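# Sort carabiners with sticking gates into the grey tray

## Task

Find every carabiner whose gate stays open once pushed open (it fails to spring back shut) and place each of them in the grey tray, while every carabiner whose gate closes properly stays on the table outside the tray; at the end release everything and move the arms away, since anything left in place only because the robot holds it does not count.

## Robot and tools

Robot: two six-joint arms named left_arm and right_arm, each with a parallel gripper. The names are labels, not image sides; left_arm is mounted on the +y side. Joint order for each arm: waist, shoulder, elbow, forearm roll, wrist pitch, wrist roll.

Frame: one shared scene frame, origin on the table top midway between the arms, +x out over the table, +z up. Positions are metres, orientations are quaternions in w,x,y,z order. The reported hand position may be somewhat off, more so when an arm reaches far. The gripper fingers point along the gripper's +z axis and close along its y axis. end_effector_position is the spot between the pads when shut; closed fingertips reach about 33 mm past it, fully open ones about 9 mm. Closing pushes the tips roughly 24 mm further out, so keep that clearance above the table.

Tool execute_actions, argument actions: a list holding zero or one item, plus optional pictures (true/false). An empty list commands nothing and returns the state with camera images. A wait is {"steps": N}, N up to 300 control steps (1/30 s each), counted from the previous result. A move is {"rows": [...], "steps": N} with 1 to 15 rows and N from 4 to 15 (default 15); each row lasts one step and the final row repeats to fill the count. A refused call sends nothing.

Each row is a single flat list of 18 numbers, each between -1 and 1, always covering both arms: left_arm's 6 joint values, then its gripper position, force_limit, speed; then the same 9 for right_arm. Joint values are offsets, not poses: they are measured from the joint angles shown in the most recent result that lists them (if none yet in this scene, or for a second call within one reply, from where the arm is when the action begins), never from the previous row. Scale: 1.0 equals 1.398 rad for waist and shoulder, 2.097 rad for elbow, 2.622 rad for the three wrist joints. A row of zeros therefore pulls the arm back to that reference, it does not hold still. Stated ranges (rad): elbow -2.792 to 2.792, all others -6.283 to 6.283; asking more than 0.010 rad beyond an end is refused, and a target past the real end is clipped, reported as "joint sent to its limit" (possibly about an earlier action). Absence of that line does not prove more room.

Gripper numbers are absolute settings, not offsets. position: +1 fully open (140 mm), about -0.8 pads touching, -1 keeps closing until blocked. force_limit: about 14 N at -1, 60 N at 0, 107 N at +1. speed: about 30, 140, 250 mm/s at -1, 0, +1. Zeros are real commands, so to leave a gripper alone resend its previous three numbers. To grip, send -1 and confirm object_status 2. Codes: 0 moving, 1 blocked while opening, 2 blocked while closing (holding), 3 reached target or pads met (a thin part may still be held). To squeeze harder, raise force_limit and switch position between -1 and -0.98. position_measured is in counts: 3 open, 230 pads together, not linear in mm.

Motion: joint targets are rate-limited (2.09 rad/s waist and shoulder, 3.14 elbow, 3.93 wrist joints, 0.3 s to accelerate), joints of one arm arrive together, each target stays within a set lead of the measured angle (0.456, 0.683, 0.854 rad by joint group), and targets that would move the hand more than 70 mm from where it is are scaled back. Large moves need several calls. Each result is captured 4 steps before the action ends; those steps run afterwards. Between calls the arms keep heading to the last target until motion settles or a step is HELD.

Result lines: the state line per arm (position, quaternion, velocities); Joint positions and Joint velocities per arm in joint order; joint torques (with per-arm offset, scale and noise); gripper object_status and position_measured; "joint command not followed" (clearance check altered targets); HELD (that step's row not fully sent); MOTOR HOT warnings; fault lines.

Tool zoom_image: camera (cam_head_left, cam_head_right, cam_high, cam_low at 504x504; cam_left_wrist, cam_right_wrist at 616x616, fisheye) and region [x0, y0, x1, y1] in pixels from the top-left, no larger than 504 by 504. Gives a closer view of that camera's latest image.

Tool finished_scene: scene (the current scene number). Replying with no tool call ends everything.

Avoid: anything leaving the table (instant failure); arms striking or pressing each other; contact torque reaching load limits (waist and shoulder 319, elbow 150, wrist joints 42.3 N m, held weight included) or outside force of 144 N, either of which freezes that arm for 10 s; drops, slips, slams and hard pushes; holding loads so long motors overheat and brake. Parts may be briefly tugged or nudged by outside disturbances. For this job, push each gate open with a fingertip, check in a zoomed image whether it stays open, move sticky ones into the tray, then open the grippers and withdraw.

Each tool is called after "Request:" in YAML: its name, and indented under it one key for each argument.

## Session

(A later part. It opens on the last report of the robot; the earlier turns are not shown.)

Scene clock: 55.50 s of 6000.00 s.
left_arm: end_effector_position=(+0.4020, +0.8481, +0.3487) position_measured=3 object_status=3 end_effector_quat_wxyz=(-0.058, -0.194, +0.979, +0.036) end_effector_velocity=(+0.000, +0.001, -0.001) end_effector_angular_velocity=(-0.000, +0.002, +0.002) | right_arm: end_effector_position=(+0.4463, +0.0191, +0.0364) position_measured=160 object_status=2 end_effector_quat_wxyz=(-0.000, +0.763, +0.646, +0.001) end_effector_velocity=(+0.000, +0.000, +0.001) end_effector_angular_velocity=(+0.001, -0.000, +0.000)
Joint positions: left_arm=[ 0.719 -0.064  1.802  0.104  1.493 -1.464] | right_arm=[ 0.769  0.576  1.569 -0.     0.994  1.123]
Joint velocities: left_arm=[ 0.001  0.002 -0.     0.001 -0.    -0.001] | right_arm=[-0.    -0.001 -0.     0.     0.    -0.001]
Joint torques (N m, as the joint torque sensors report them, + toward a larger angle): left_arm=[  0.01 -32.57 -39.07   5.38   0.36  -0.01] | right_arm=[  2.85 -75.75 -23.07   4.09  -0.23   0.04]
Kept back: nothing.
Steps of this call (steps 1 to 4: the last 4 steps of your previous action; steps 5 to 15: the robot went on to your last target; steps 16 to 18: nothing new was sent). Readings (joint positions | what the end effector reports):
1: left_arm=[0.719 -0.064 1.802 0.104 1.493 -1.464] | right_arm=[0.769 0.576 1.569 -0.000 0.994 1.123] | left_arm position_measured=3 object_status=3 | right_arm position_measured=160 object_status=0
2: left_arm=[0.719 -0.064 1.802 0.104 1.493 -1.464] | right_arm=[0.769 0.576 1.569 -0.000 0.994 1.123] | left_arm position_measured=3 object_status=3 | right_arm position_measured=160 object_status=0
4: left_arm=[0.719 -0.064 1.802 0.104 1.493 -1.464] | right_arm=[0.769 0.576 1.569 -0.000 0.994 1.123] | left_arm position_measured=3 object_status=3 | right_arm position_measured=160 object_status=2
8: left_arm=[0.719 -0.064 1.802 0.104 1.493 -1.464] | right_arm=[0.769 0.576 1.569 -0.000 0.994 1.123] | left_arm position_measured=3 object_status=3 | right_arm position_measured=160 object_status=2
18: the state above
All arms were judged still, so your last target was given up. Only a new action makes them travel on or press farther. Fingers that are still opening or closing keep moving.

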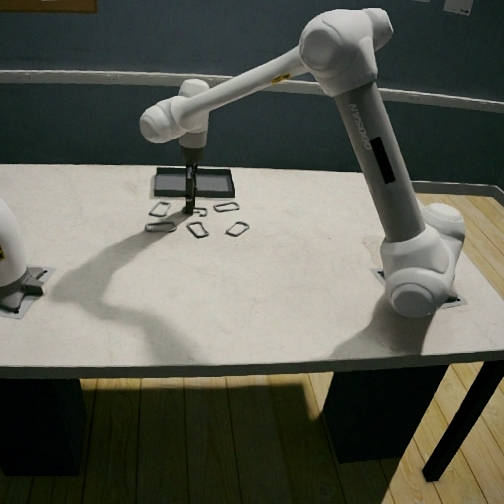

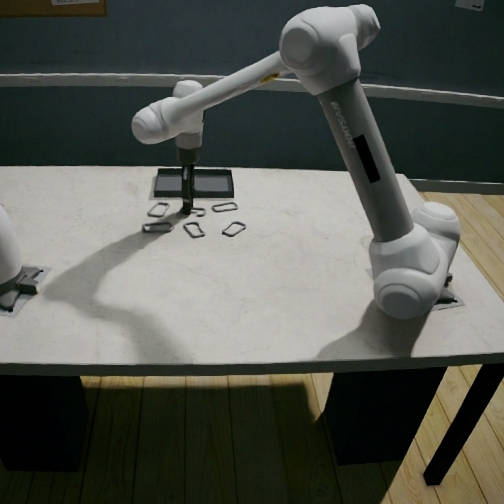

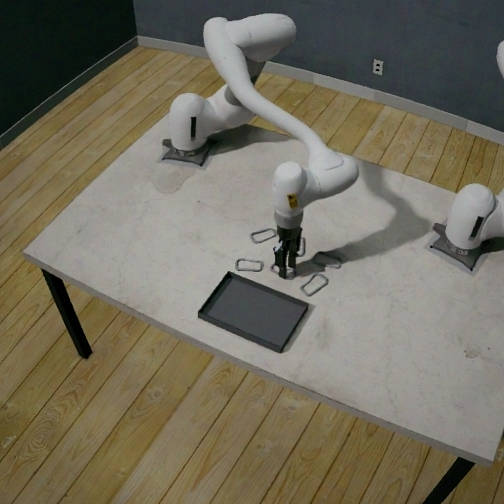

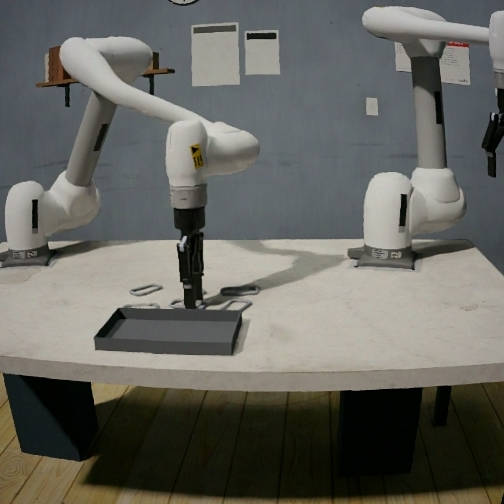

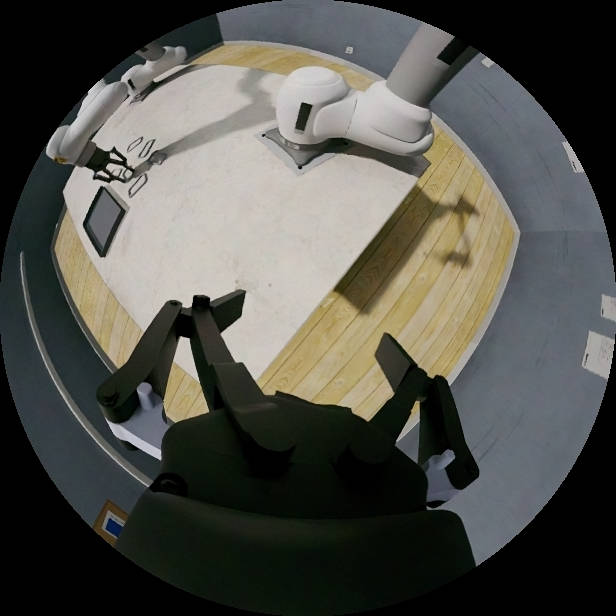

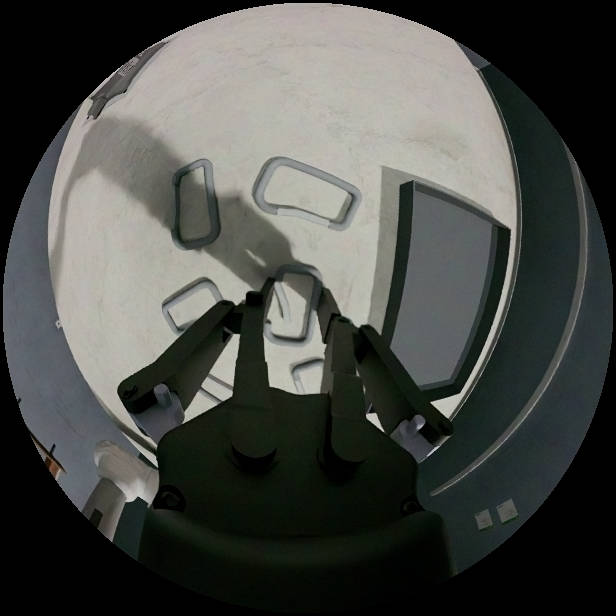

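Request:
execute_actions:
  actions:
    - {"rows":[[0,0,0,0,0,0,1,0,0.5,0,-0.0006,-0.0002,0,0.0003,0,-0.6,-0.5,-0.3],[0,0,0,0,0,0,1,0,0.5,0,-0.0009,-0.0003,0,0.0004,0,-1,0,-0.5],[0,0,0,0,0,0,1,0,0.5,0,-0.0009,-0.0003,0,0.0004,0,-1,0,-0.5],[0,0,0,0,0,0,1,0,0.5,0,-0.0009,-0.0003,0,0.0004,0,-1,0,-0.5],[0,0,0,0,0,0,1,0,0.5,0,-0.0009,-0.0003,0,0.0004,0,-1,0,-0.5],[0,0,0,0,0,0,1,0,0.5,0,-0.0009,-0.0003,0,0.0004,0,-1,0,-0.5],[0,0,0,0,0,0,1,0,0.5,0,-0.0009,-0.0003,0,0.0004,0,-1,0,-0.5],[0,0,0,0,0,0,1,0,0.5,0,-0.016,-0.008,0,0.014,0,-1,0,-0.5]],"steps":15}
  pictures: true

Request:
zoom_image:
  camera: "cam_right_wrist"
  region: [200,180,420,400]

Scene clock: 56.17 s of 6000.00 s.
left_arm: end_effector_position=(+0.4020, +0.8481, +0.3487) position_measured=3 object_status=3 end_effector_quat_wxyz=(-0.058, -0.194, +0.979, +0.036) end_effector_velocity=(+0.001, -0.001, -0.000) end_effector_angular_velocity=(-0.000, +0.000, -0.003) | right_arm: end_effector_position=(+0.4468, +0.0198, +0.0546) position_measured=163 object_status=2 end_effector_quat_wxyz=(-0.001, +0.763, +0.646, +0.003) end_effector_velocity=(+0.002, +0.003, +0.142) end_effector_angular_velocity=(+0.018, -0.013, -0.000)
Joint positions: left_arm=[ 0.719 -0.064  1.802  0.104  1.493 -1.464] | right_arm=[ 0.769  0.56   1.557 -0.001  1.018  1.123]
Joint velocities: left_arm=[-0.002  0.     0.     0.    -0.     0.001] | right_arm=[-0.    -0.124 -0.087 -0.     0.188 -0.   ]
Joint torques (N m, as the joint torque sensors report them, + toward a larger angle): left_arm=[ -0.37 -32.4  -39.07   5.34   0.37  -0.01] | right_arm=[ -0.49 -58.05 -20.74   2.26   0.42  -0.39]
Steps of this call (steps 1 to 9: nothing new was sent; steps 10 to 20: the first 11 steps of this action). Readings (joint positions | what the end effector reports):
10: left_arm=[0.719 -0.064 1.802 0.104 1.493 -1.464] | right_arm=[0.769 0.576 1.569 -0.000 0.994 1.123] | left_arm position_measured=3 object_status=3 | right_arm position_measured=160 object_status=2
11: left_arm=[0.719 -0.064 1.802 0.104 1.493 -1.464] | right_arm=[0.769 0.576 1.569 -0.000 0.994 1.123] | left_arm position_measured=3 object_status=3 | right_arm position_measured=160 object_status=0
13: left_arm=[0.719 -0.064 1.802 0.104 1.493 -1.464] | right_arm=[0.769 0.575 1.569 -0.000 0.994 1.123] | left_arm position_measured=3 object_status=3 | right_arm position_measured=163 object_status=0
17: left_arm=[0.719 -0.064 1.802 0.104 1.493 -1.464] | right_arm=[0.769 0.575 1.568 -0.000 0.995 1.123] | left_arm position_measured=3 object_status=3 | right_arm position_measured=163 object_status=2
20: the state above

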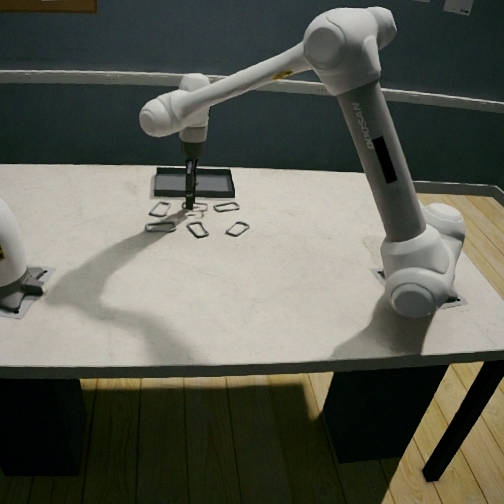

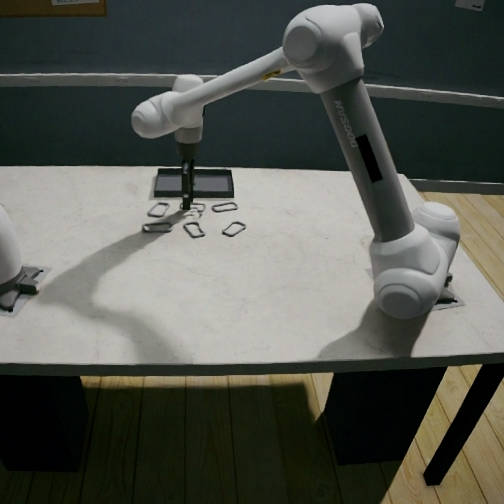

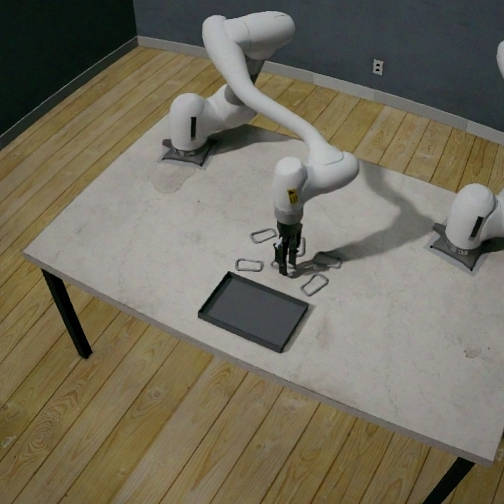

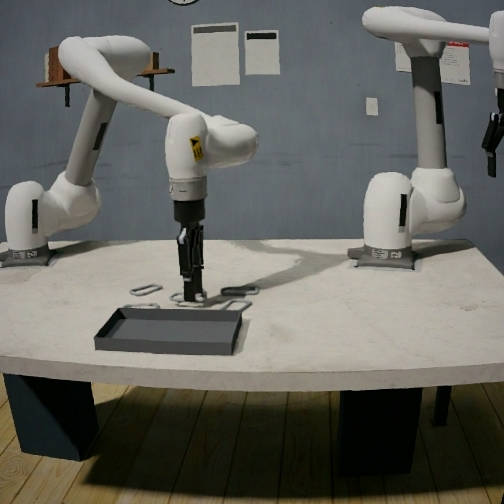

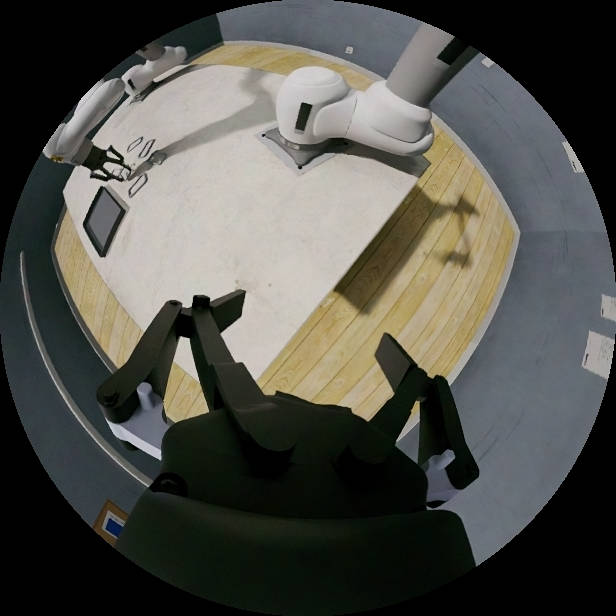

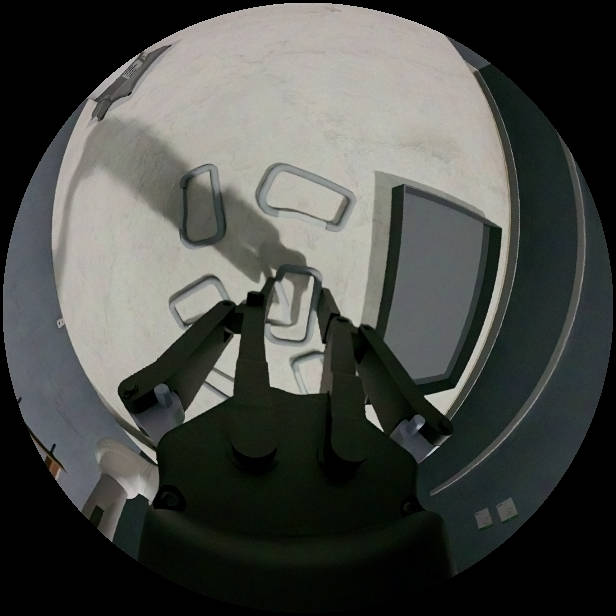

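Region (200, 180, 420, 400) of cam_right_wrist's 616x616 image, scaled by 2.291, with more detail than that image has.

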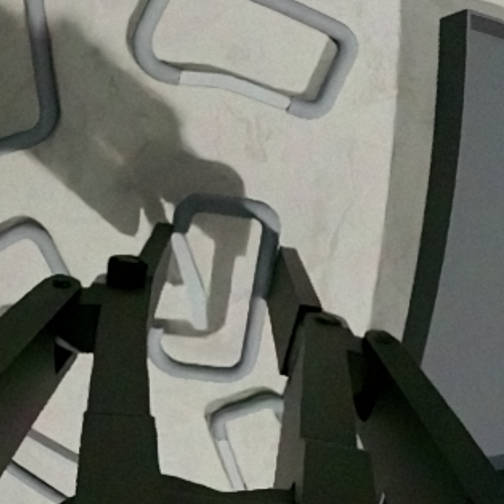

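Request:
execute_actions:
  actions:
    - {"rows":[[0,0,0,0,0,0,1,0,0.5,0,-0.036,-0.023,0,0.040,0,-1,0,-0.5],[0,0,0,0,0,0,1,0,0.5,0,-0.036,-0.023,0,0.040,0,-1,0,-0.5],[0,0,0,0,0,0,1,0,0.5,0,-0.036,-0.023,0,0.040,0,-1,0,-0.5],[0,0,0,0,0,0,1,0,0.5,0,-0.036,-0.023,0,0.040,0,-1,0,-0.5],[0,0,0,0,0,0,1,0,0.5,0,-0.036,-0.023,0,0.040,0,-1,0,-0.5],[0,0,0,0,0,0,1,0,0.5,0,-0.036,-0.023,0,0.040,0,-1,0,-0.5],[0,0,0,0,0,0,1,0,0.5,-0.1016,0.0637,-0.1335,0,0.075,-0.054,-1,0,-0.5]],"steps":15}

Request:
execute_actions:
  actions:
    - {"steps":12}
  pictures: true

Scene clock: 57.00 s of 6000.00 s.
left_arm: end_effector_position=(+0.4020, +0.8481, +0.3487) position_measured=3 object_status=3 end_effector_quat_wxyz=(-0.058, -0.194, +0.979, +0.036) end_effector_velocity=(+0.000, +0.000, -0.001) end_effector_angular_velocity=(-0.001, +0.001, -0.003) | right_arm: end_effector_position=(+0.4930, +0.0220, +0.1185) position_measured=163 object_status=2 end_effector_quat_wxyz=(+0.000, +0.763, +0.646, +0.001) end_effector_velocity=(+0.451, +0.003, -0.026) end_effector_angular_velocity=(-0.042, +0.025, -0.008)
Joint positions: left_arm=[ 0.719 -0.064  1.802  0.104  1.493 -1.464] | right_arm=[ 0.725  0.554  1.438 -0.     1.148  1.079]
Joint velocities: left_arm=[ 0.     0.001  0.    -0.    -0.     0.003] | right_arm=[-0.422  0.432 -0.657 -0.006  0.273 -0.412]
Joint torques (N m, as the joint torque sensors report them, + toward a larger angle): left_arm=[ -0.39 -32.19 -39.5    5.31   0.35   0.11] | right_arm=[  21.91 -111.96  -36.36    4.78    0.09   -0.33]
Steps of this call (steps 1 to 4: the last 4 steps of your previous action; steps 5 to 14: the robot went on to your last target; steps 15 to 25: the first 11 steps of this action). Readings (joint positions | what the end effector reports):
15: left_arm=[0.719 -0.064 1.802 0.104 1.493 -1.464] | right_arm=[0.769 0.553 1.552 -0.000 1.031 1.123] | left_arm position_measured=3 object_status=3 | right_arm position_measured=163 object_status=2
16: left_arm=[0.719 -0.064 1.802 0.104 1.493 -1.464] | right_arm=[0.769 0.550 1.549 -0.000 1.038 1.123] | left_arm position_measured=3 object_status=3 | right_arm position_measured=163 object_status=2
18: left_arm=[0.719 -0.064 1.802 0.104 1.493 -1.464] | right_arm=[0.769 0.530 1.528 -0.000 1.081 1.123] | left_arm position_measured=3 object_status=3 | right_arm position_measured=163 object_status=2
22: left_arm=[0.719 -0.064 1.802 0.104 1.493 -1.464] | right_arm=[0.766 0.514 1.505 -0.000 1.122 1.120] | left_arm position_measured=3 object_status=3 | right_arm position_measured=163 object_status=2
25: the state above

Scene clock: 57.40 s of 6000.00 s.
left_arm: end_effector_position=(+0.4020, +0.8481, +0.3487) position_measured=3 object_status=3 end_effector_quat_wxyz=(-0.058, -0.194, +0.979, +0.036) end_effector_velocity=(-0.000, +0.000, +0.000) end_effector_angular_velocity=(+0.000, +0.000, -0.000) | right_arm: end_effector_position=(+0.5995, +0.0167, +0.1192) position_measured=163 object_status=2 end_effector_quat_wxyz=(+0.000, +0.763, +0.646, +0.000) end_effector_velocity=(+0.013, -0.000, +0.003) end_effector_angular_velocity=(+0.003, -0.002, +0.002)
Joint positions: left_arm=[ 0.719 -0.064  1.802  0.104  1.493 -1.464] | right_arm=[ 0.628  0.648  1.279 -0.     1.214  0.982]
Joint velocities: left_arm=[ 0.    -0.     0.     0.    -0.     0.001] | right_arm=[-0.011  0.009 -0.022  0.     0.008 -0.013]
Joint torques (N m, as the joint torque sensors report them, + toward a larger angle): left_arm=[ -0.39 -32.66 -38.97   5.42   0.35   0.1 ] | right_arm=[   6.23 -102.9   -37.96    4.33   -0.08   -0.82]
Kept back: nothing.
Steps of this call (steps 1 to 4: the last 4 steps of your previous action; steps 5 to 12: the robot went on to your last target). Readings (joint positions | what the end effector reports):
1: left_arm=[0.719 -0.064 1.802 0.104 1.493 -1.464] | right_arm=[0.712 0.567 1.417 -0.000 1.157 1.066] | left_arm position_measured=3 object_status=3 | right_arm position_measured=163 object_status=2
2: left_arm=[0.719 -0.064 1.802 0.104 1.493 -1.464] | right_arm=[0.699 0.580 1.395 -0.000 1.166 1.053] | left_arm position_measured=3 object_status=3 | right_arm position_measured=163 object_status=2
4: left_arm=[0.719 -0.064 1.802 0.104 1.493 -1.464] | right_arm=[0.672 0.605 1.352 -0.000 1.184 1.027] | left_arm position_measured=3 object_status=3 | right_arm position_measured=163 object_status=2
8: left_arm=[0.719 -0.064 1.802 0.104 1.493 -1.464] | right_arm=[0.633 0.643 1.288 -0.000 1.210 0.988] | left_arm position_measured=3 object_status=3 | right_arm position_measured=163 object_status=2
12: the state above

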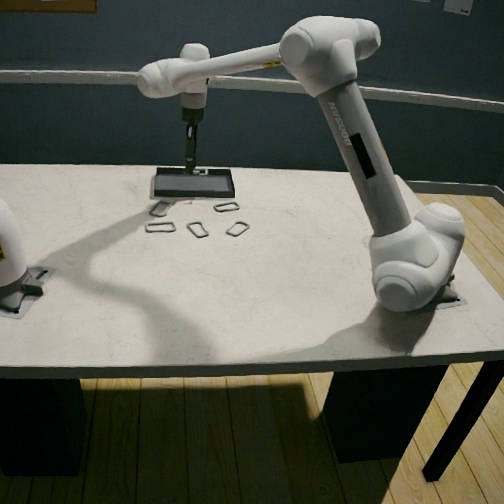

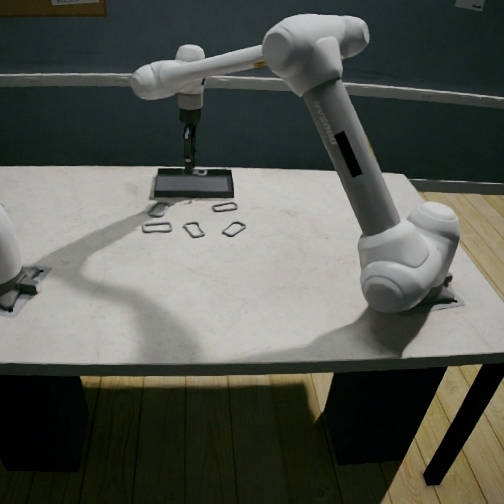

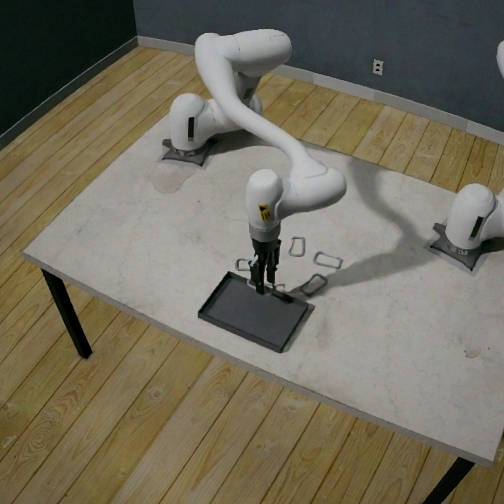

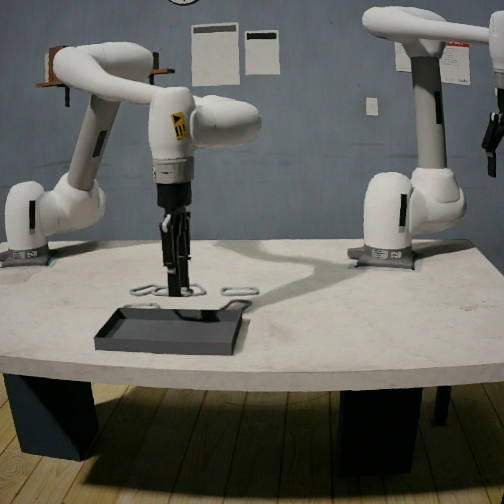

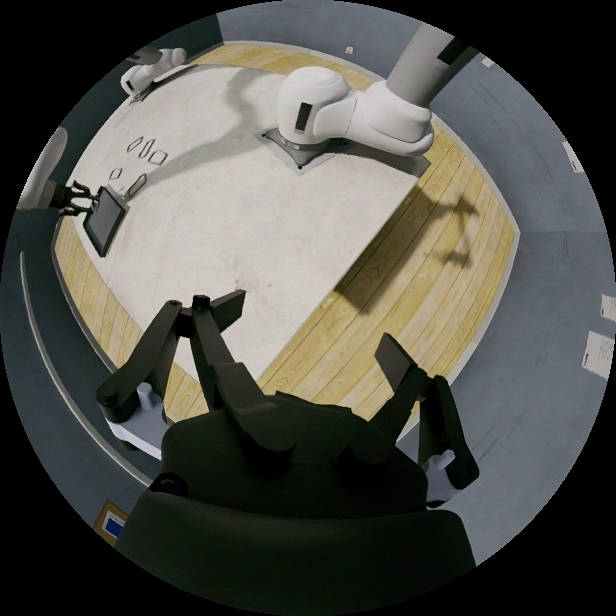

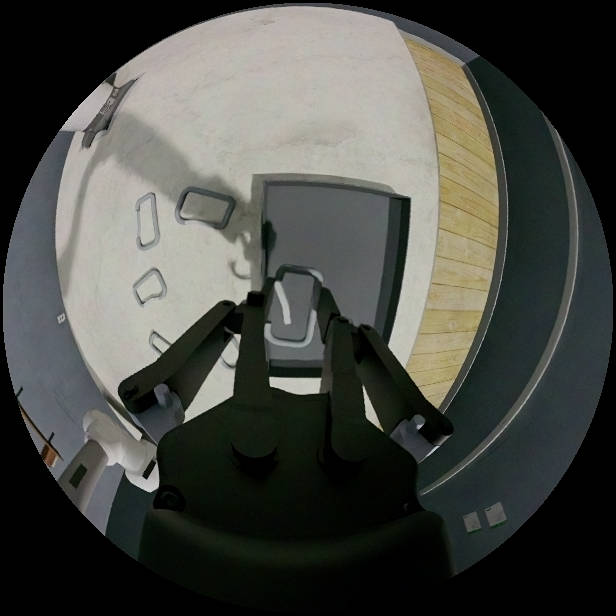

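Request:
execute_actions:
  actions:
    - {"rows":[[0,0,0,0,0,0,1,0,0.5,-0.01,0.0534,-0.062,0,0.0214,-0.0053,-1,0,-0.5],[0,0,0,0,0,0,1,0,0.5,-0.01,0.0534,-0.062,0,0.0214,-0.0053,-1,0,-0.5],[0,0,0,0,0,0,1,0,0.5,-0.01,0.0534,-0.062,0,0.0214,-0.0053,-1,0,-0.5],[0,0,0,0,0,0,1,0,0.5,-0.01,0.0534,-0.062,0,0.0214,-0.0053,-1,0,-0.5],[0,0,0,0,0,0,1,0,0.5,-0.01,0.0534,-0.062,0,0.0214,-0.0053,-1,0,-0.5],[0,0,0,0,0,0,1,0,0.5,-0.01,0.0534,-0.062,0,0.0214,-0.0053,-1,0,-0.5],[0,0,0,0,0,0,1,0,0.5,-0.01,0.0534,-0.062,0,0.0214,-0.0053,-1,0,-0.5],[0,0,0,0,0,0,1,0,0.5,-0.01,0.074,-0.0416,0,-0.006,-0.0053,-1,0,-0.5]],"steps":15}

Request:
execute_actions:
  actions:
    - {"steps":6}
  pictures: true

Scene clock: 58.10 s of 6000.00 s.
left_arm: end_effector_position=(+0.4020, +0.8481, +0.3487) position_measured=3 object_status=3 end_effector_quat_wxyz=(-0.058, -0.194, +0.979, +0.036) end_effector_velocity=(-0.000, +0.000, +0.000) end_effector_angular_velocity=(-0.000, -0.000, -0.001) | right_arm: end_effector_position=(+0.6402, +0.0410, +0.0899) position_measured=163 object_status=2 end_effector_quat_wxyz=(+0.000, +0.763, +0.646, -0.001) end_effector_velocity=(-0.009, -0.017, -0.378) end_effector_angular_velocity=(-0.050, +0.040, +0.003)
Joint positions: left_arm=[ 0.719 -0.064  1.802  0.104  1.493 -1.464] | right_arm=[ 0.614  0.739  1.175 -0.     1.228  0.968]
Joint velocities: left_arm=[ 0.001 -0.     0.    -0.    -0.     0.001] | right_arm=[-0.003  0.227  0.311 -0.007 -0.475 -0.004]
Joint torques (N m, as the joint torque sensors report them, + toward a larger angle): left_arm=[  0.1  -32.26 -39.26   5.4    0.29   0.09] | right_arm=[   4.22 -128.77  -47.05    5.01   -0.08   -0.53]
Steps of this call (steps 1 to 10: the robot went on to your last target; steps 11 to 21: the first 11 steps of this action). Readings (joint positions | what the end effector reports):
11: left_arm=[0.719 -0.064 1.802 0.104 1.493 -1.464] | right_arm=[0.627 0.649 1.277 -0.001 1.215 0.981] | left_arm position_measured=3 object_status=3 | right_arm position_measured=163 object_status=2
12: left_arm=[0.719 -0.064 1.802 0.104 1.493 -1.464] | right_arm=[0.626 0.653 1.271 -0.001 1.218 0.980] | left_arm position_measured=3 object_status=3 | right_arm position_measured=163 object_status=2
14: left_arm=[0.719 -0.064 1.802 0.104 1.493 -1.464] | right_arm=[0.622 0.677 1.228 -0.001 1.237 0.976] | left_arm position_measured=3 object_status=3 | right_arm position_measured=163 object_status=2
18: left_arm=[0.719 -0.064 1.802 0.104 1.493 -1.464] | right_arm=[0.614 0.719 1.156 -0.001 1.267 0.969] | left_arm position_measured=3 object_status=3 | right_arm position_measured=163 object_status=2
21: the state above

Scene clock: 58.30 s of 6000.00 s.
left_arm: end_effector_position=(+0.4020, +0.8481, +0.3487) position_measured=3 object_status=3 end_effector_quat_wxyz=(-0.058, -0.194, +0.979, +0.036) end_effector_velocity=(-0.000, +0.001, -0.000) end_effector_angular_velocity=(+0.000, +0.001, -0.001) | right_arm: end_effector_position=(+0.6407, +0.0412, +0.0705) position_measured=163 object_status=2 end_effector_quat_wxyz=(+0.000, +0.763, +0.646, -0.000) end_effector_velocity=(-0.000, -0.000, -0.014) end_effector_angular_velocity=(-0.001, +0.002, -0.000)
Joint positions: left_arm=[ 0.719 -0.064  1.802  0.104  1.493 -1.464] | right_arm=[ 0.614  0.751  1.191 -0.001  1.2    0.968]
Joint velocities: left_arm=[ 0.001  0.     0.     0.001 -0.     0.002] | right_arm=[-0.     0.009  0.011  0.001 -0.018 -0.   ]
Joint torques (N m, as the joint torque sensors report them, + toward a larger angle): left_arm=[  0.08 -32.29 -39.14   5.4    0.37   0.04] | right_arm=[   2.56 -112.37  -38.64    4.32    0.06   -0.4 ]
Kept back: nothing.
Steps of this call (steps 1 to 4: the last 4 steps of your previous action; steps 5 to 6: the robot went on to your last target). Readings (joint positions | what the end effector reports):
1: left_arm=[0.719 -0.064 1.802 0.104 1.493 -1.464] | right_arm=[0.614 0.745 1.183 -0.001 1.215 0.968] | left_arm position_measured=3 object_status=3 | right_arm position_measured=163 object_status=2
2: left_arm=[0.719 -0.064 1.802 0.104 1.493 -1.464] | right_arm=[0.614 0.748 1.187 -0.001 1.208 0.968] | left_arm position_measured=3 object_status=3 | right_arm position_measured=163 object_status=2
4: left_arm=[0.719 -0.064 1.802 0.104 1.493 -1.464] | right_arm=[0.614 0.750 1.190 -0.001 1.202 0.968] | left_arm position_measured=3 object_status=3 | right_arm position_measured=163 object_status=2
6: the state above

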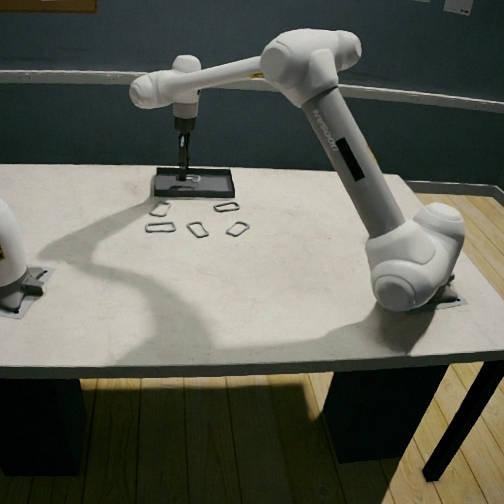

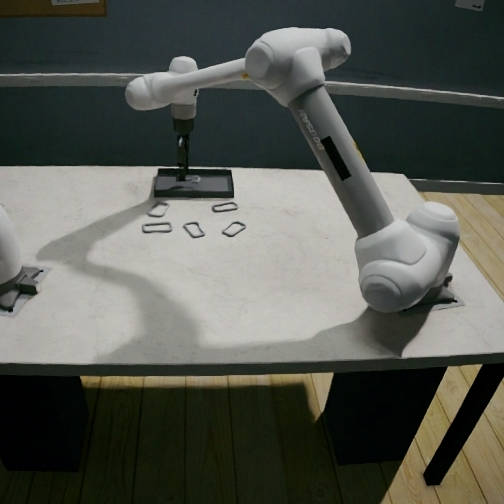

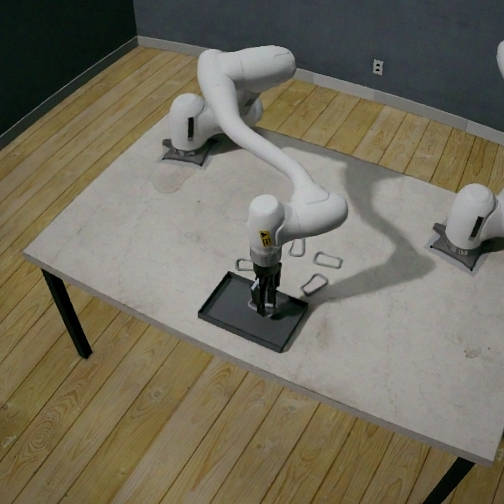

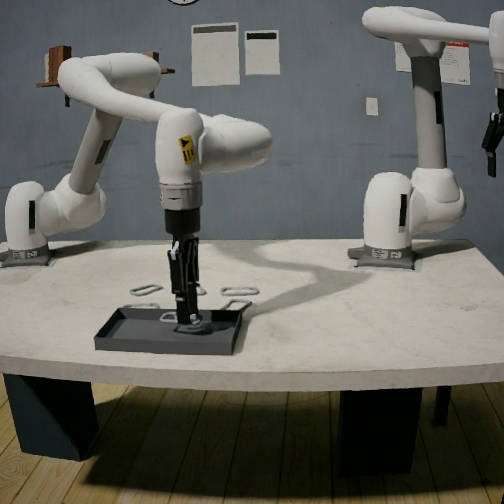

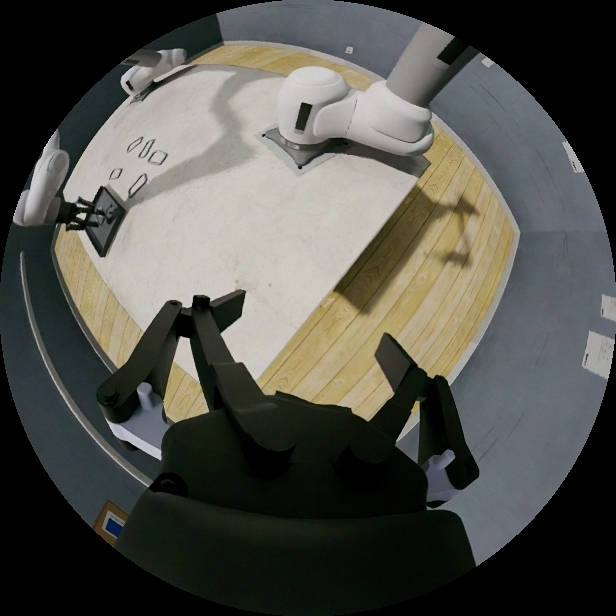

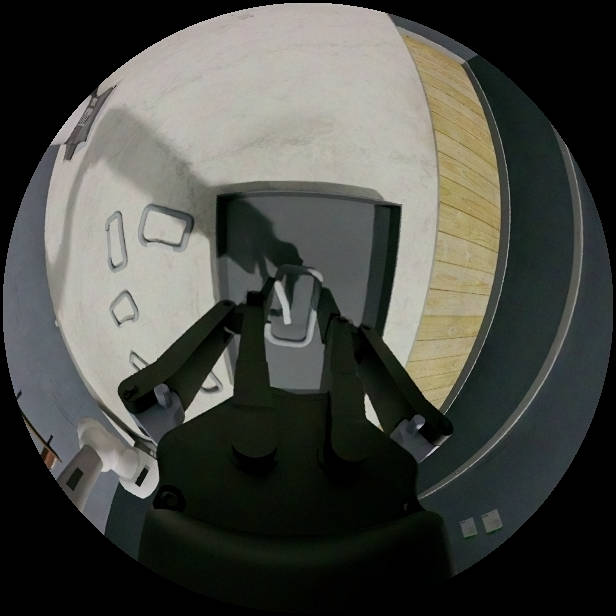

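Request:
execute_actions:
  actions:
    - {"rows":[[0,0,0,0,0,0,1,0,0.5,0,0.011,0.011,0,-0.015,0,-1,0,-0.5],[0,0,0,0,0,0,1,0,0.5,0,0.011,0.011,0,-0.015,0,-1,0,-0.5],[0,0,0,0,0,0,1,0,0.5,0,0.011,0.011,0,-0.015,0,-1,0,-0.5],[0,0,0,0,0,0,1,0,0.5,0,0.011,0.011,0,-0.015,0,-1,0,-0.5],[0,0,0,0,0,0,1,0,0.5,0,0.011,0.011,0,-0.015,0,-1,0,-0.5],[0,0,0,0,0,0,1,0,0.5,0,0.011,0.011,0,-0.015,0,-1,0,-0.5],[0,0,0,0,0,0,1,0,0.5,0,0.011,0.011,0,-0.015,0,-1,0,-0.5],[0,0,0,0,0,0,1,0,0.5,0,0.011,0.011,0,-0.015,0,0,0,0]],"steps":15}

Request:
execute_actions:
  actions:
    - {"rows":[[0,0,0,0,0,0,1,0,0.5,0,0,0,0,0,0,0,0,0],[0,0,0,0,0,0,1,0,0.5,0,0,0,0,0,0,0,0,0],[0,0,0,0,0,0,1,0,0.5,0,0,0,0,0,0,0,0,0],[0,0,0,0,0,0,1,0,0.5,0,-0.032,-0.032,0,0.043,0,0,0,0]],"steps":15}
  pictures: true

Scene clock: 59.03 s of 6000.00 s.
left_arm: end_effector_position=(+0.4020, +0.8481, +0.3487) position_measured=3 object_status=3 end_effector_quat_wxyz=(-0.058, -0.194, +0.979, +0.036) end_effector_velocity=(-0.000, +0.000, +0.000) end_effector_angular_velocity=(+0.000, -0.001, -0.001) | right_arm: end_effector_position=(+0.6401, +0.0405, +0.0444) position_measured=145 object_status=0 end_effector_quat_wxyz=(+0.000, +0.763, +0.646, +0.000) end_effector_velocity=(-0.000, -0.001, -0.005) end_effector_angular_velocity=(-0.002, +0.000, +0.000)
Joint positions: left_arm=[ 0.719 -0.064  1.802  0.104  1.493 -1.464] | right_arm=[ 0.614  0.766  1.213 -0.001  1.161  0.968]
Joint velocities: left_arm=[ 0.001 -0.001 -0.     0.     0.     0.002] | right_arm=[ 0.     0.003  0.004 -0.001 -0.006  0.   ]
Joint torques (N m, as the joint torque sensors report them, + toward a larger angle): left_arm=[ -0.29 -32.33 -39.35   5.41   0.53   0.04] | right_arm=[   3.97 -112.47  -36.82    4.26   -0.15   -0.13]
Steps of this call (steps 1 to 11: the robot went on to your last target; steps 12 to 22: the first 11 steps of this action). Readings (joint positions | what the end effector reports):
12: left_arm=[0.719 -0.064 1.802 0.104 1.493 -1.464] | right_arm=[0.614 0.752 1.192 -0.000 1.199 0.968] | left_arm position_measured=3 object_status=3 | right_arm position_measured=163 object_status=2
13: left_arm=[0.719 -0.064 1.802 0.104 1.493 -1.464] | right_arm=[0.614 0.754 1.195 -0.000 1.192 0.968] | left_arm position_measured=3 object_status=3 | right_arm position_measured=163 object_status=2
15: left_arm=[0.719 -0.064 1.802 0.104 1.493 -1.464] | right_arm=[0.614 0.762 1.207 -0.000 1.173 0.968] | left_arm position_measured=3 object_status=3 | right_arm position_measured=163 object_status=2
19: left_arm=[0.719 -0.064 1.802 0.104 1.493 -1.464] | right_arm=[0.614 0.766 1.213 -0.000 1.163 0.968] | left_arm position_measured=3 object_status=3 | right_arm position_measured=163 object_status=0
22: the state above

Scene clock: 59.53 s of 6000.00 s.
left_arm: end_effector_position=(+0.4020, +0.8481, +0.3487) position_measured=3 object_status=3 end_effector_quat_wxyz=(-0.058, -0.194, +0.979, +0.036) end_effector_velocity=(+0.000, -0.000, -0.000) end_effector_angular_velocity=(+0.000, +0.000, -0.002) | right_arm: end_effector_position=(+0.6408, +0.0413, +0.1172) position_measured=129 object_status=3 end_effector_quat_wxyz=(+0.000, +0.763, +0.646, +0.000) end_effector_velocity=(-0.005, -0.005, +0.060) end_effector_angular_velocity=(-0.014, +0.013, +0.001)
Joint positions: left_arm=[ 0.719 -0.064  1.802  0.104  1.493 -1.464] | right_arm=[ 0.614  0.724  1.15  -0.001  1.267  0.968]
Joint velocities: left_arm=[-0.001  0.    -0.     0.     0.     0.001] | right_arm=[ 0.    -0.033 -0.053 -0.     0.106 -0.   ]
Joint torques (N m, as the joint torque sensors report them, + toward a larger angle): left_arm=[ -0.12 -31.52 -39.02   5.43   0.35  -0.03] | right_arm=[  3.04 -86.99 -27.66   2.81   0.24  -0.39]
Steps of this call (steps 1 to 4: the last 4 steps of your previous action; steps 5 to 15: the first 11 steps of this action, its rows measured from where the robot was after step 4). Readings (joint positions | what the end effector reports):
4: left_arm=[0.719 -0.064 1.802 0.104 1.493 -1.464] | right_arm=[0.614 0.766 1.214 -0.001 1.161 0.968] | left_arm position_measured=3 object_status=3 | right_arm position_measured=129 object_status=0
5: left_arm=[0.719 -0.064 1.802 0.104 1.493 -1.464] | right_arm=[0.614 0.766 1.214 -0.001 1.161 0.968] | left_arm position_measured=3 object_status=3 | right_arm position_measured=129 object_status=0
6: left_arm=[0.719 -0.064 1.802 0.104 1.493 -1.464] | right_arm=[0.614 0.766 1.214 -0.001 1.161 0.968] | left_arm position_measured=3 object_status=3 | right_arm position_measured=129 object_status=0
8: left_arm=[0.719 -0.064 1.802 0.104 1.493 -1.464] | right_arm=[0.614 0.766 1.214 -0.001 1.161 0.968] | left_arm position_measured=3 object_status=3 | right_arm position_measured=129 object_status=0
12: left_arm=[0.719 -0.064 1.802 0.104 1.493 -1.464] | right_arm=[0.614 0.736 1.168 -0.001 1.236 0.968] | left_arm position_measured=3 object_status=3 | right_arm position_measured=129 object_status=3
15: the state above

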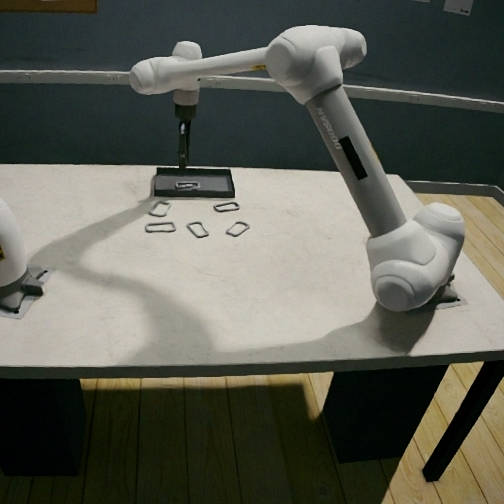

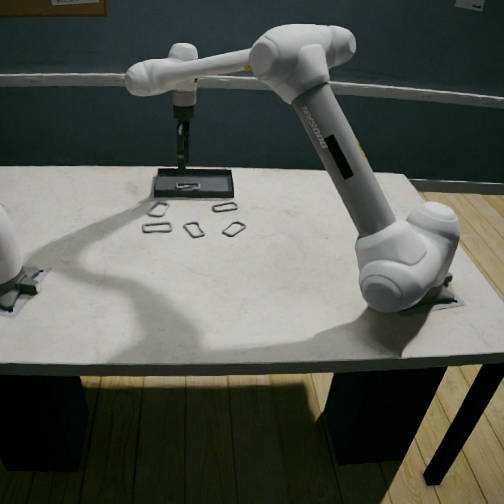

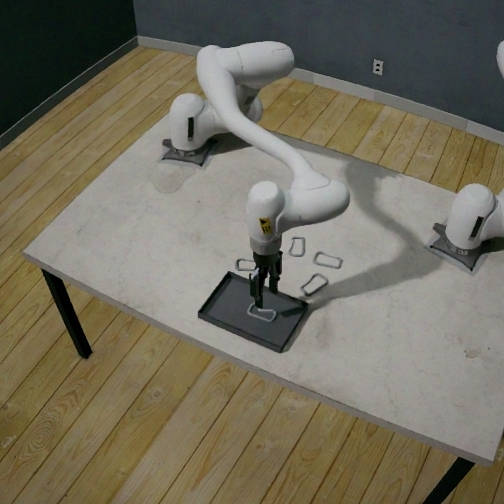

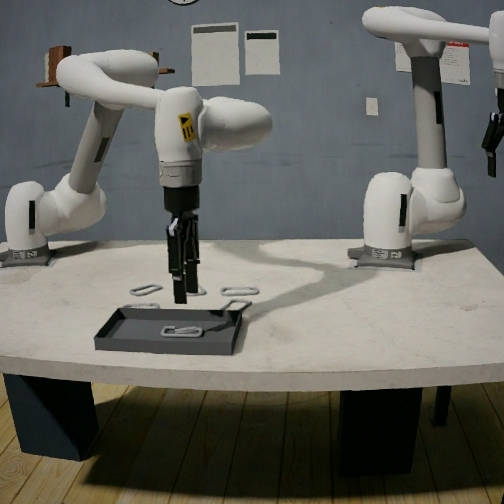

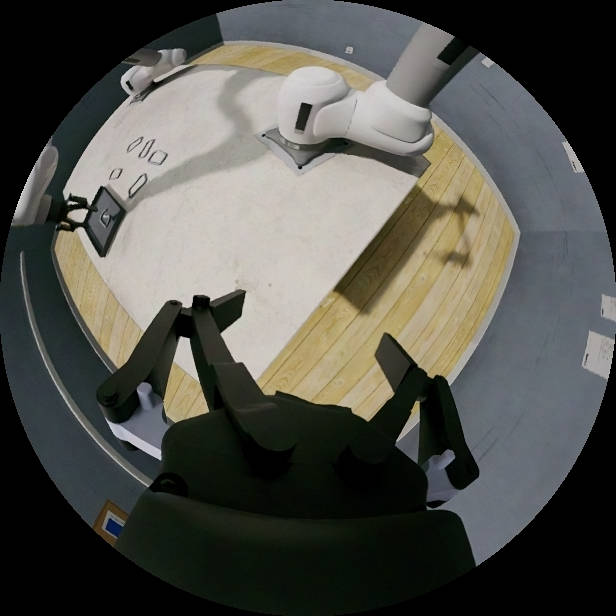

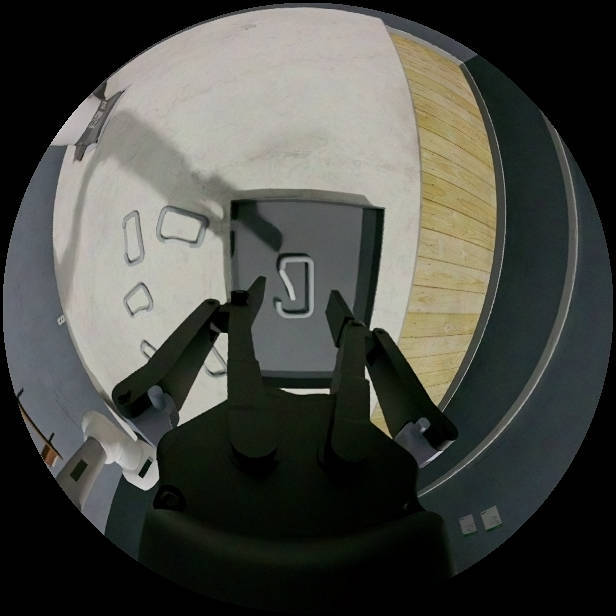

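Request:
execute_actions:
  actions:
    - {"rows":[[0,0,0,0,0,0,1,0,0.5,0.1395,-0.0233,0.0714,0,-0.0445,-0.418,0,-0.4,-0.3]],"steps":15}

Request:
execute_actions:
  actions:
    - {"steps":14}
  pictures: true

Scene clock: 60.13 s of 6000.00 s.
left_arm: end_effector_position=(+0.4020, +0.8481, +0.3487) position_measured=3 object_status=3 end_effector_quat_wxyz=(-0.058, -0.194, +0.979, +0.036) end_effector_velocity=(-0.000, -0.001, +0.001) end_effector_angular_velocity=(+0.000, -0.002, -0.000) | right_arm: end_effector_position=(+0.5576, +0.0850, +0.0946) position_measured=129 object_status=3 end_effector_quat_wxyz=(+0.000, +0.541, +0.841, -0.000) end_effector_velocity=(-0.286, +0.130, -0.087) end_effector_angular_velocity=(-0.000, +0.001, +2.346)
Joint positions: left_arm=[ 0.719 -0.064  1.802  0.104  1.493 -1.464] | right_arm=[ 0.712  0.707  1.224 -0.001  1.211  0.473]
Joint velocities: left_arm=[-0.    -0.002 -0.    -0.001  0.     0.   ] | right_arm=[ 0.33  -0.051  0.257  0.    -0.206 -2.016]
Joint torques (N m, as the joint torque sensors report them, + toward a larger angle): left_arm=[ -0.55 -31.59 -39.19   5.42   0.33   0.02] | right_arm=[   4.55 -107.06  -37.46    4.08    0.19   -0.17]
Steps of this call (steps 1 to 4: the last 4 steps of your previous action; steps 5 to 7: the robot went on to your last target; steps 8 to 18: the first 11 steps of this action). Readings (joint positions | what the end effector reports):
8: left_arm=[0.719 -0.064 1.802 0.104 1.493 -1.464] | right_arm=[0.614 0.722 1.147 -0.001 1.273 0.968] | left_arm position_measured=3 object_status=3 | right_arm position_measured=129 object_status=3
9: left_arm=[0.719 -0.064 1.802 0.104 1.493 -1.464] | right_arm=[0.615 0.722 1.148 -0.001 1.272 0.961] | left_arm position_measured=3 object_status=3 | right_arm position_measured=129 object_status=3
11: left_arm=[0.719 -0.064 1.802 0.104 1.493 -1.464] | right_arm=[0.628 0.720 1.159 -0.001 1.263 0.905] | left_arm position_measured=3 object_status=3 | right_arm position_measured=129 object_status=3
15: left_arm=[0.719 -0.064 1.802 0.104 1.493 -1.464] | right_arm=[0.678 0.712 1.198 -0.001 1.232 0.671] | left_arm position_measured=3 object_status=3 | right_arm position_measured=129 object_status=3
18: the state above

Scene clock: 60.60 s of 6000.00 s.
left_arm: end_effector_position=(+0.4020, +0.8481, +0.3487) position_measured=3 object_status=3 end_effector_quat_wxyz=(-0.058, -0.194, +0.979, +0.036) end_effector_velocity=(-0.001, +0.000, +0.001) end_effector_angular_velocity=(+0.001, -0.002, +0.001) | right_arm: end_effector_position=(+0.4720, +0.1178, +0.0692) position_measured=129 object_status=3 end_effector_quat_wxyz=(+0.000, +0.222, +0.975, -0.000) end_effector_velocity=(-0.003, +0.000, -0.002) end_effector_angular_velocity=(-0.001, +0.001, +0.028)
Joint positions: left_arm=[ 0.719 -0.064  1.802  0.104  1.493 -1.464] | right_arm=[ 0.808  0.692  1.3   -0.001  1.15  -0.126]
Joint velocities: left_arm=[ 0.001 -0.002  0.     0.    -0.    -0.   ] | right_arm=[ 0.003 -0.     0.004  0.    -0.003 -0.025]
Joint torques (N m, as the joint torque sensors report them, + toward a larger angle): left_arm=[ -0.15 -32.1  -39.27   5.48   0.41   0.08] | right_arm=[   4.01 -105.87  -36.11    4.25    0.04    0.04]
Kept back: nothing.
Steps of this call (steps 1 to 4: the last 4 steps of your previous action; steps 5 to 14: the robot went on to your last target). Readings (joint positions | what the end effector reports):
1: left_arm=[0.719 -0.064 1.802 0.104 1.493 -1.464] | right_arm=[0.723 0.705 1.233 -0.001 1.204 0.404] | left_arm position_measured=3 object_status=3 | right_arm position_measured=129 object_status=3
2: left_arm=[0.719 -0.064 1.802 0.104 1.493 -1.464] | right_arm=[0.734 0.703 1.242 -0.001 1.197 0.335] | left_arm position_measured=3 object_status=3 | right_arm position_measured=129 object_status=3
4: left_arm=[0.719 -0.064 1.802 0.104 1.493 -1.464] | right_arm=[0.756 0.700 1.259 -0.001 1.183 0.195] | left_arm position_measured=3 object_status=3 | right_arm position_measured=129 object_status=3
8: left_arm=[0.719 -0.064 1.802 0.104 1.493 -1.464] | right_arm=[0.795 0.694 1.289 -0.001 1.159 -0.041] | left_arm position_measured=3 object_status=3 | right_arm position_measured=129 object_status=3
14: the state above

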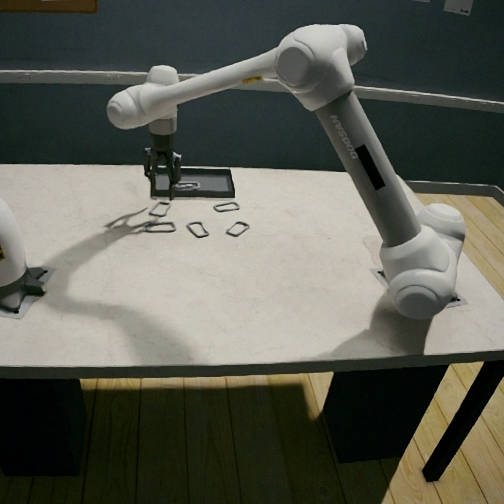

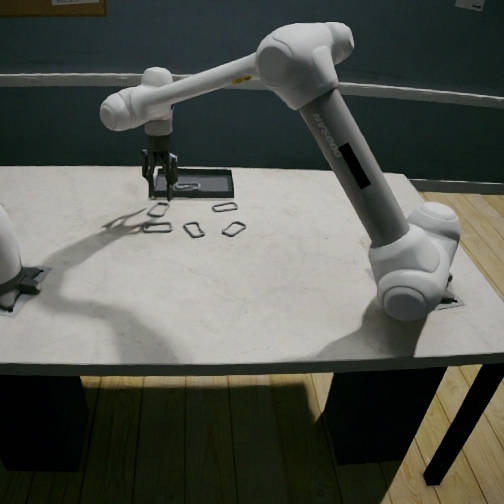

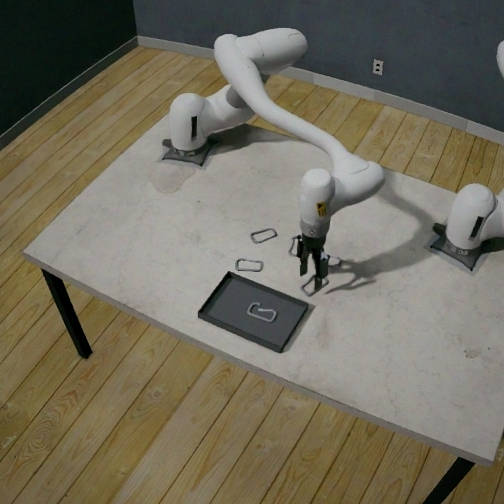

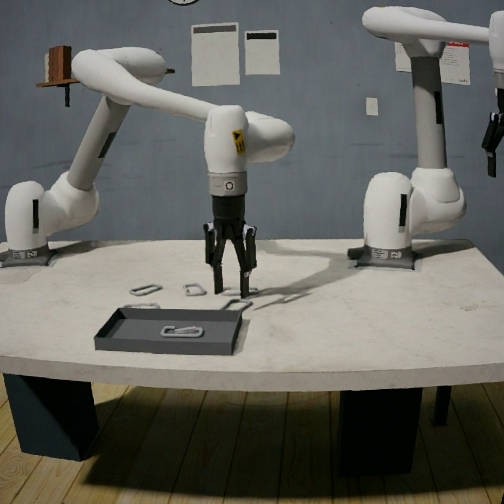

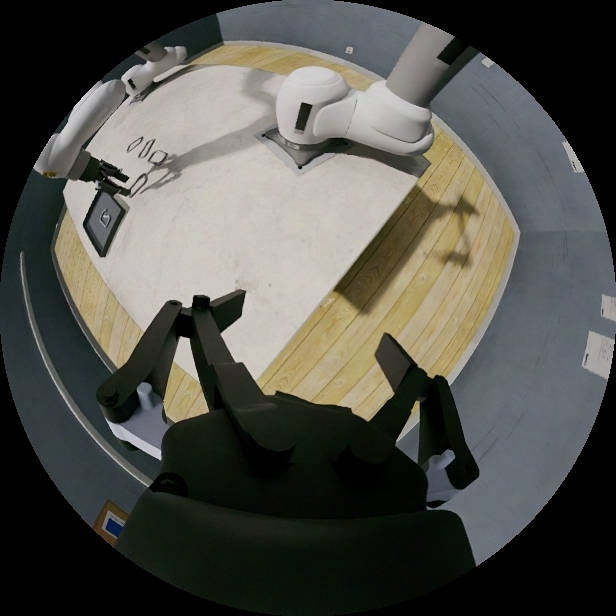

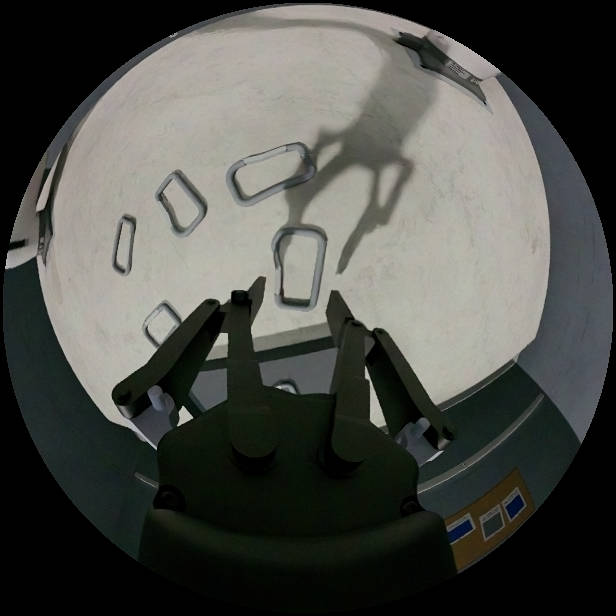

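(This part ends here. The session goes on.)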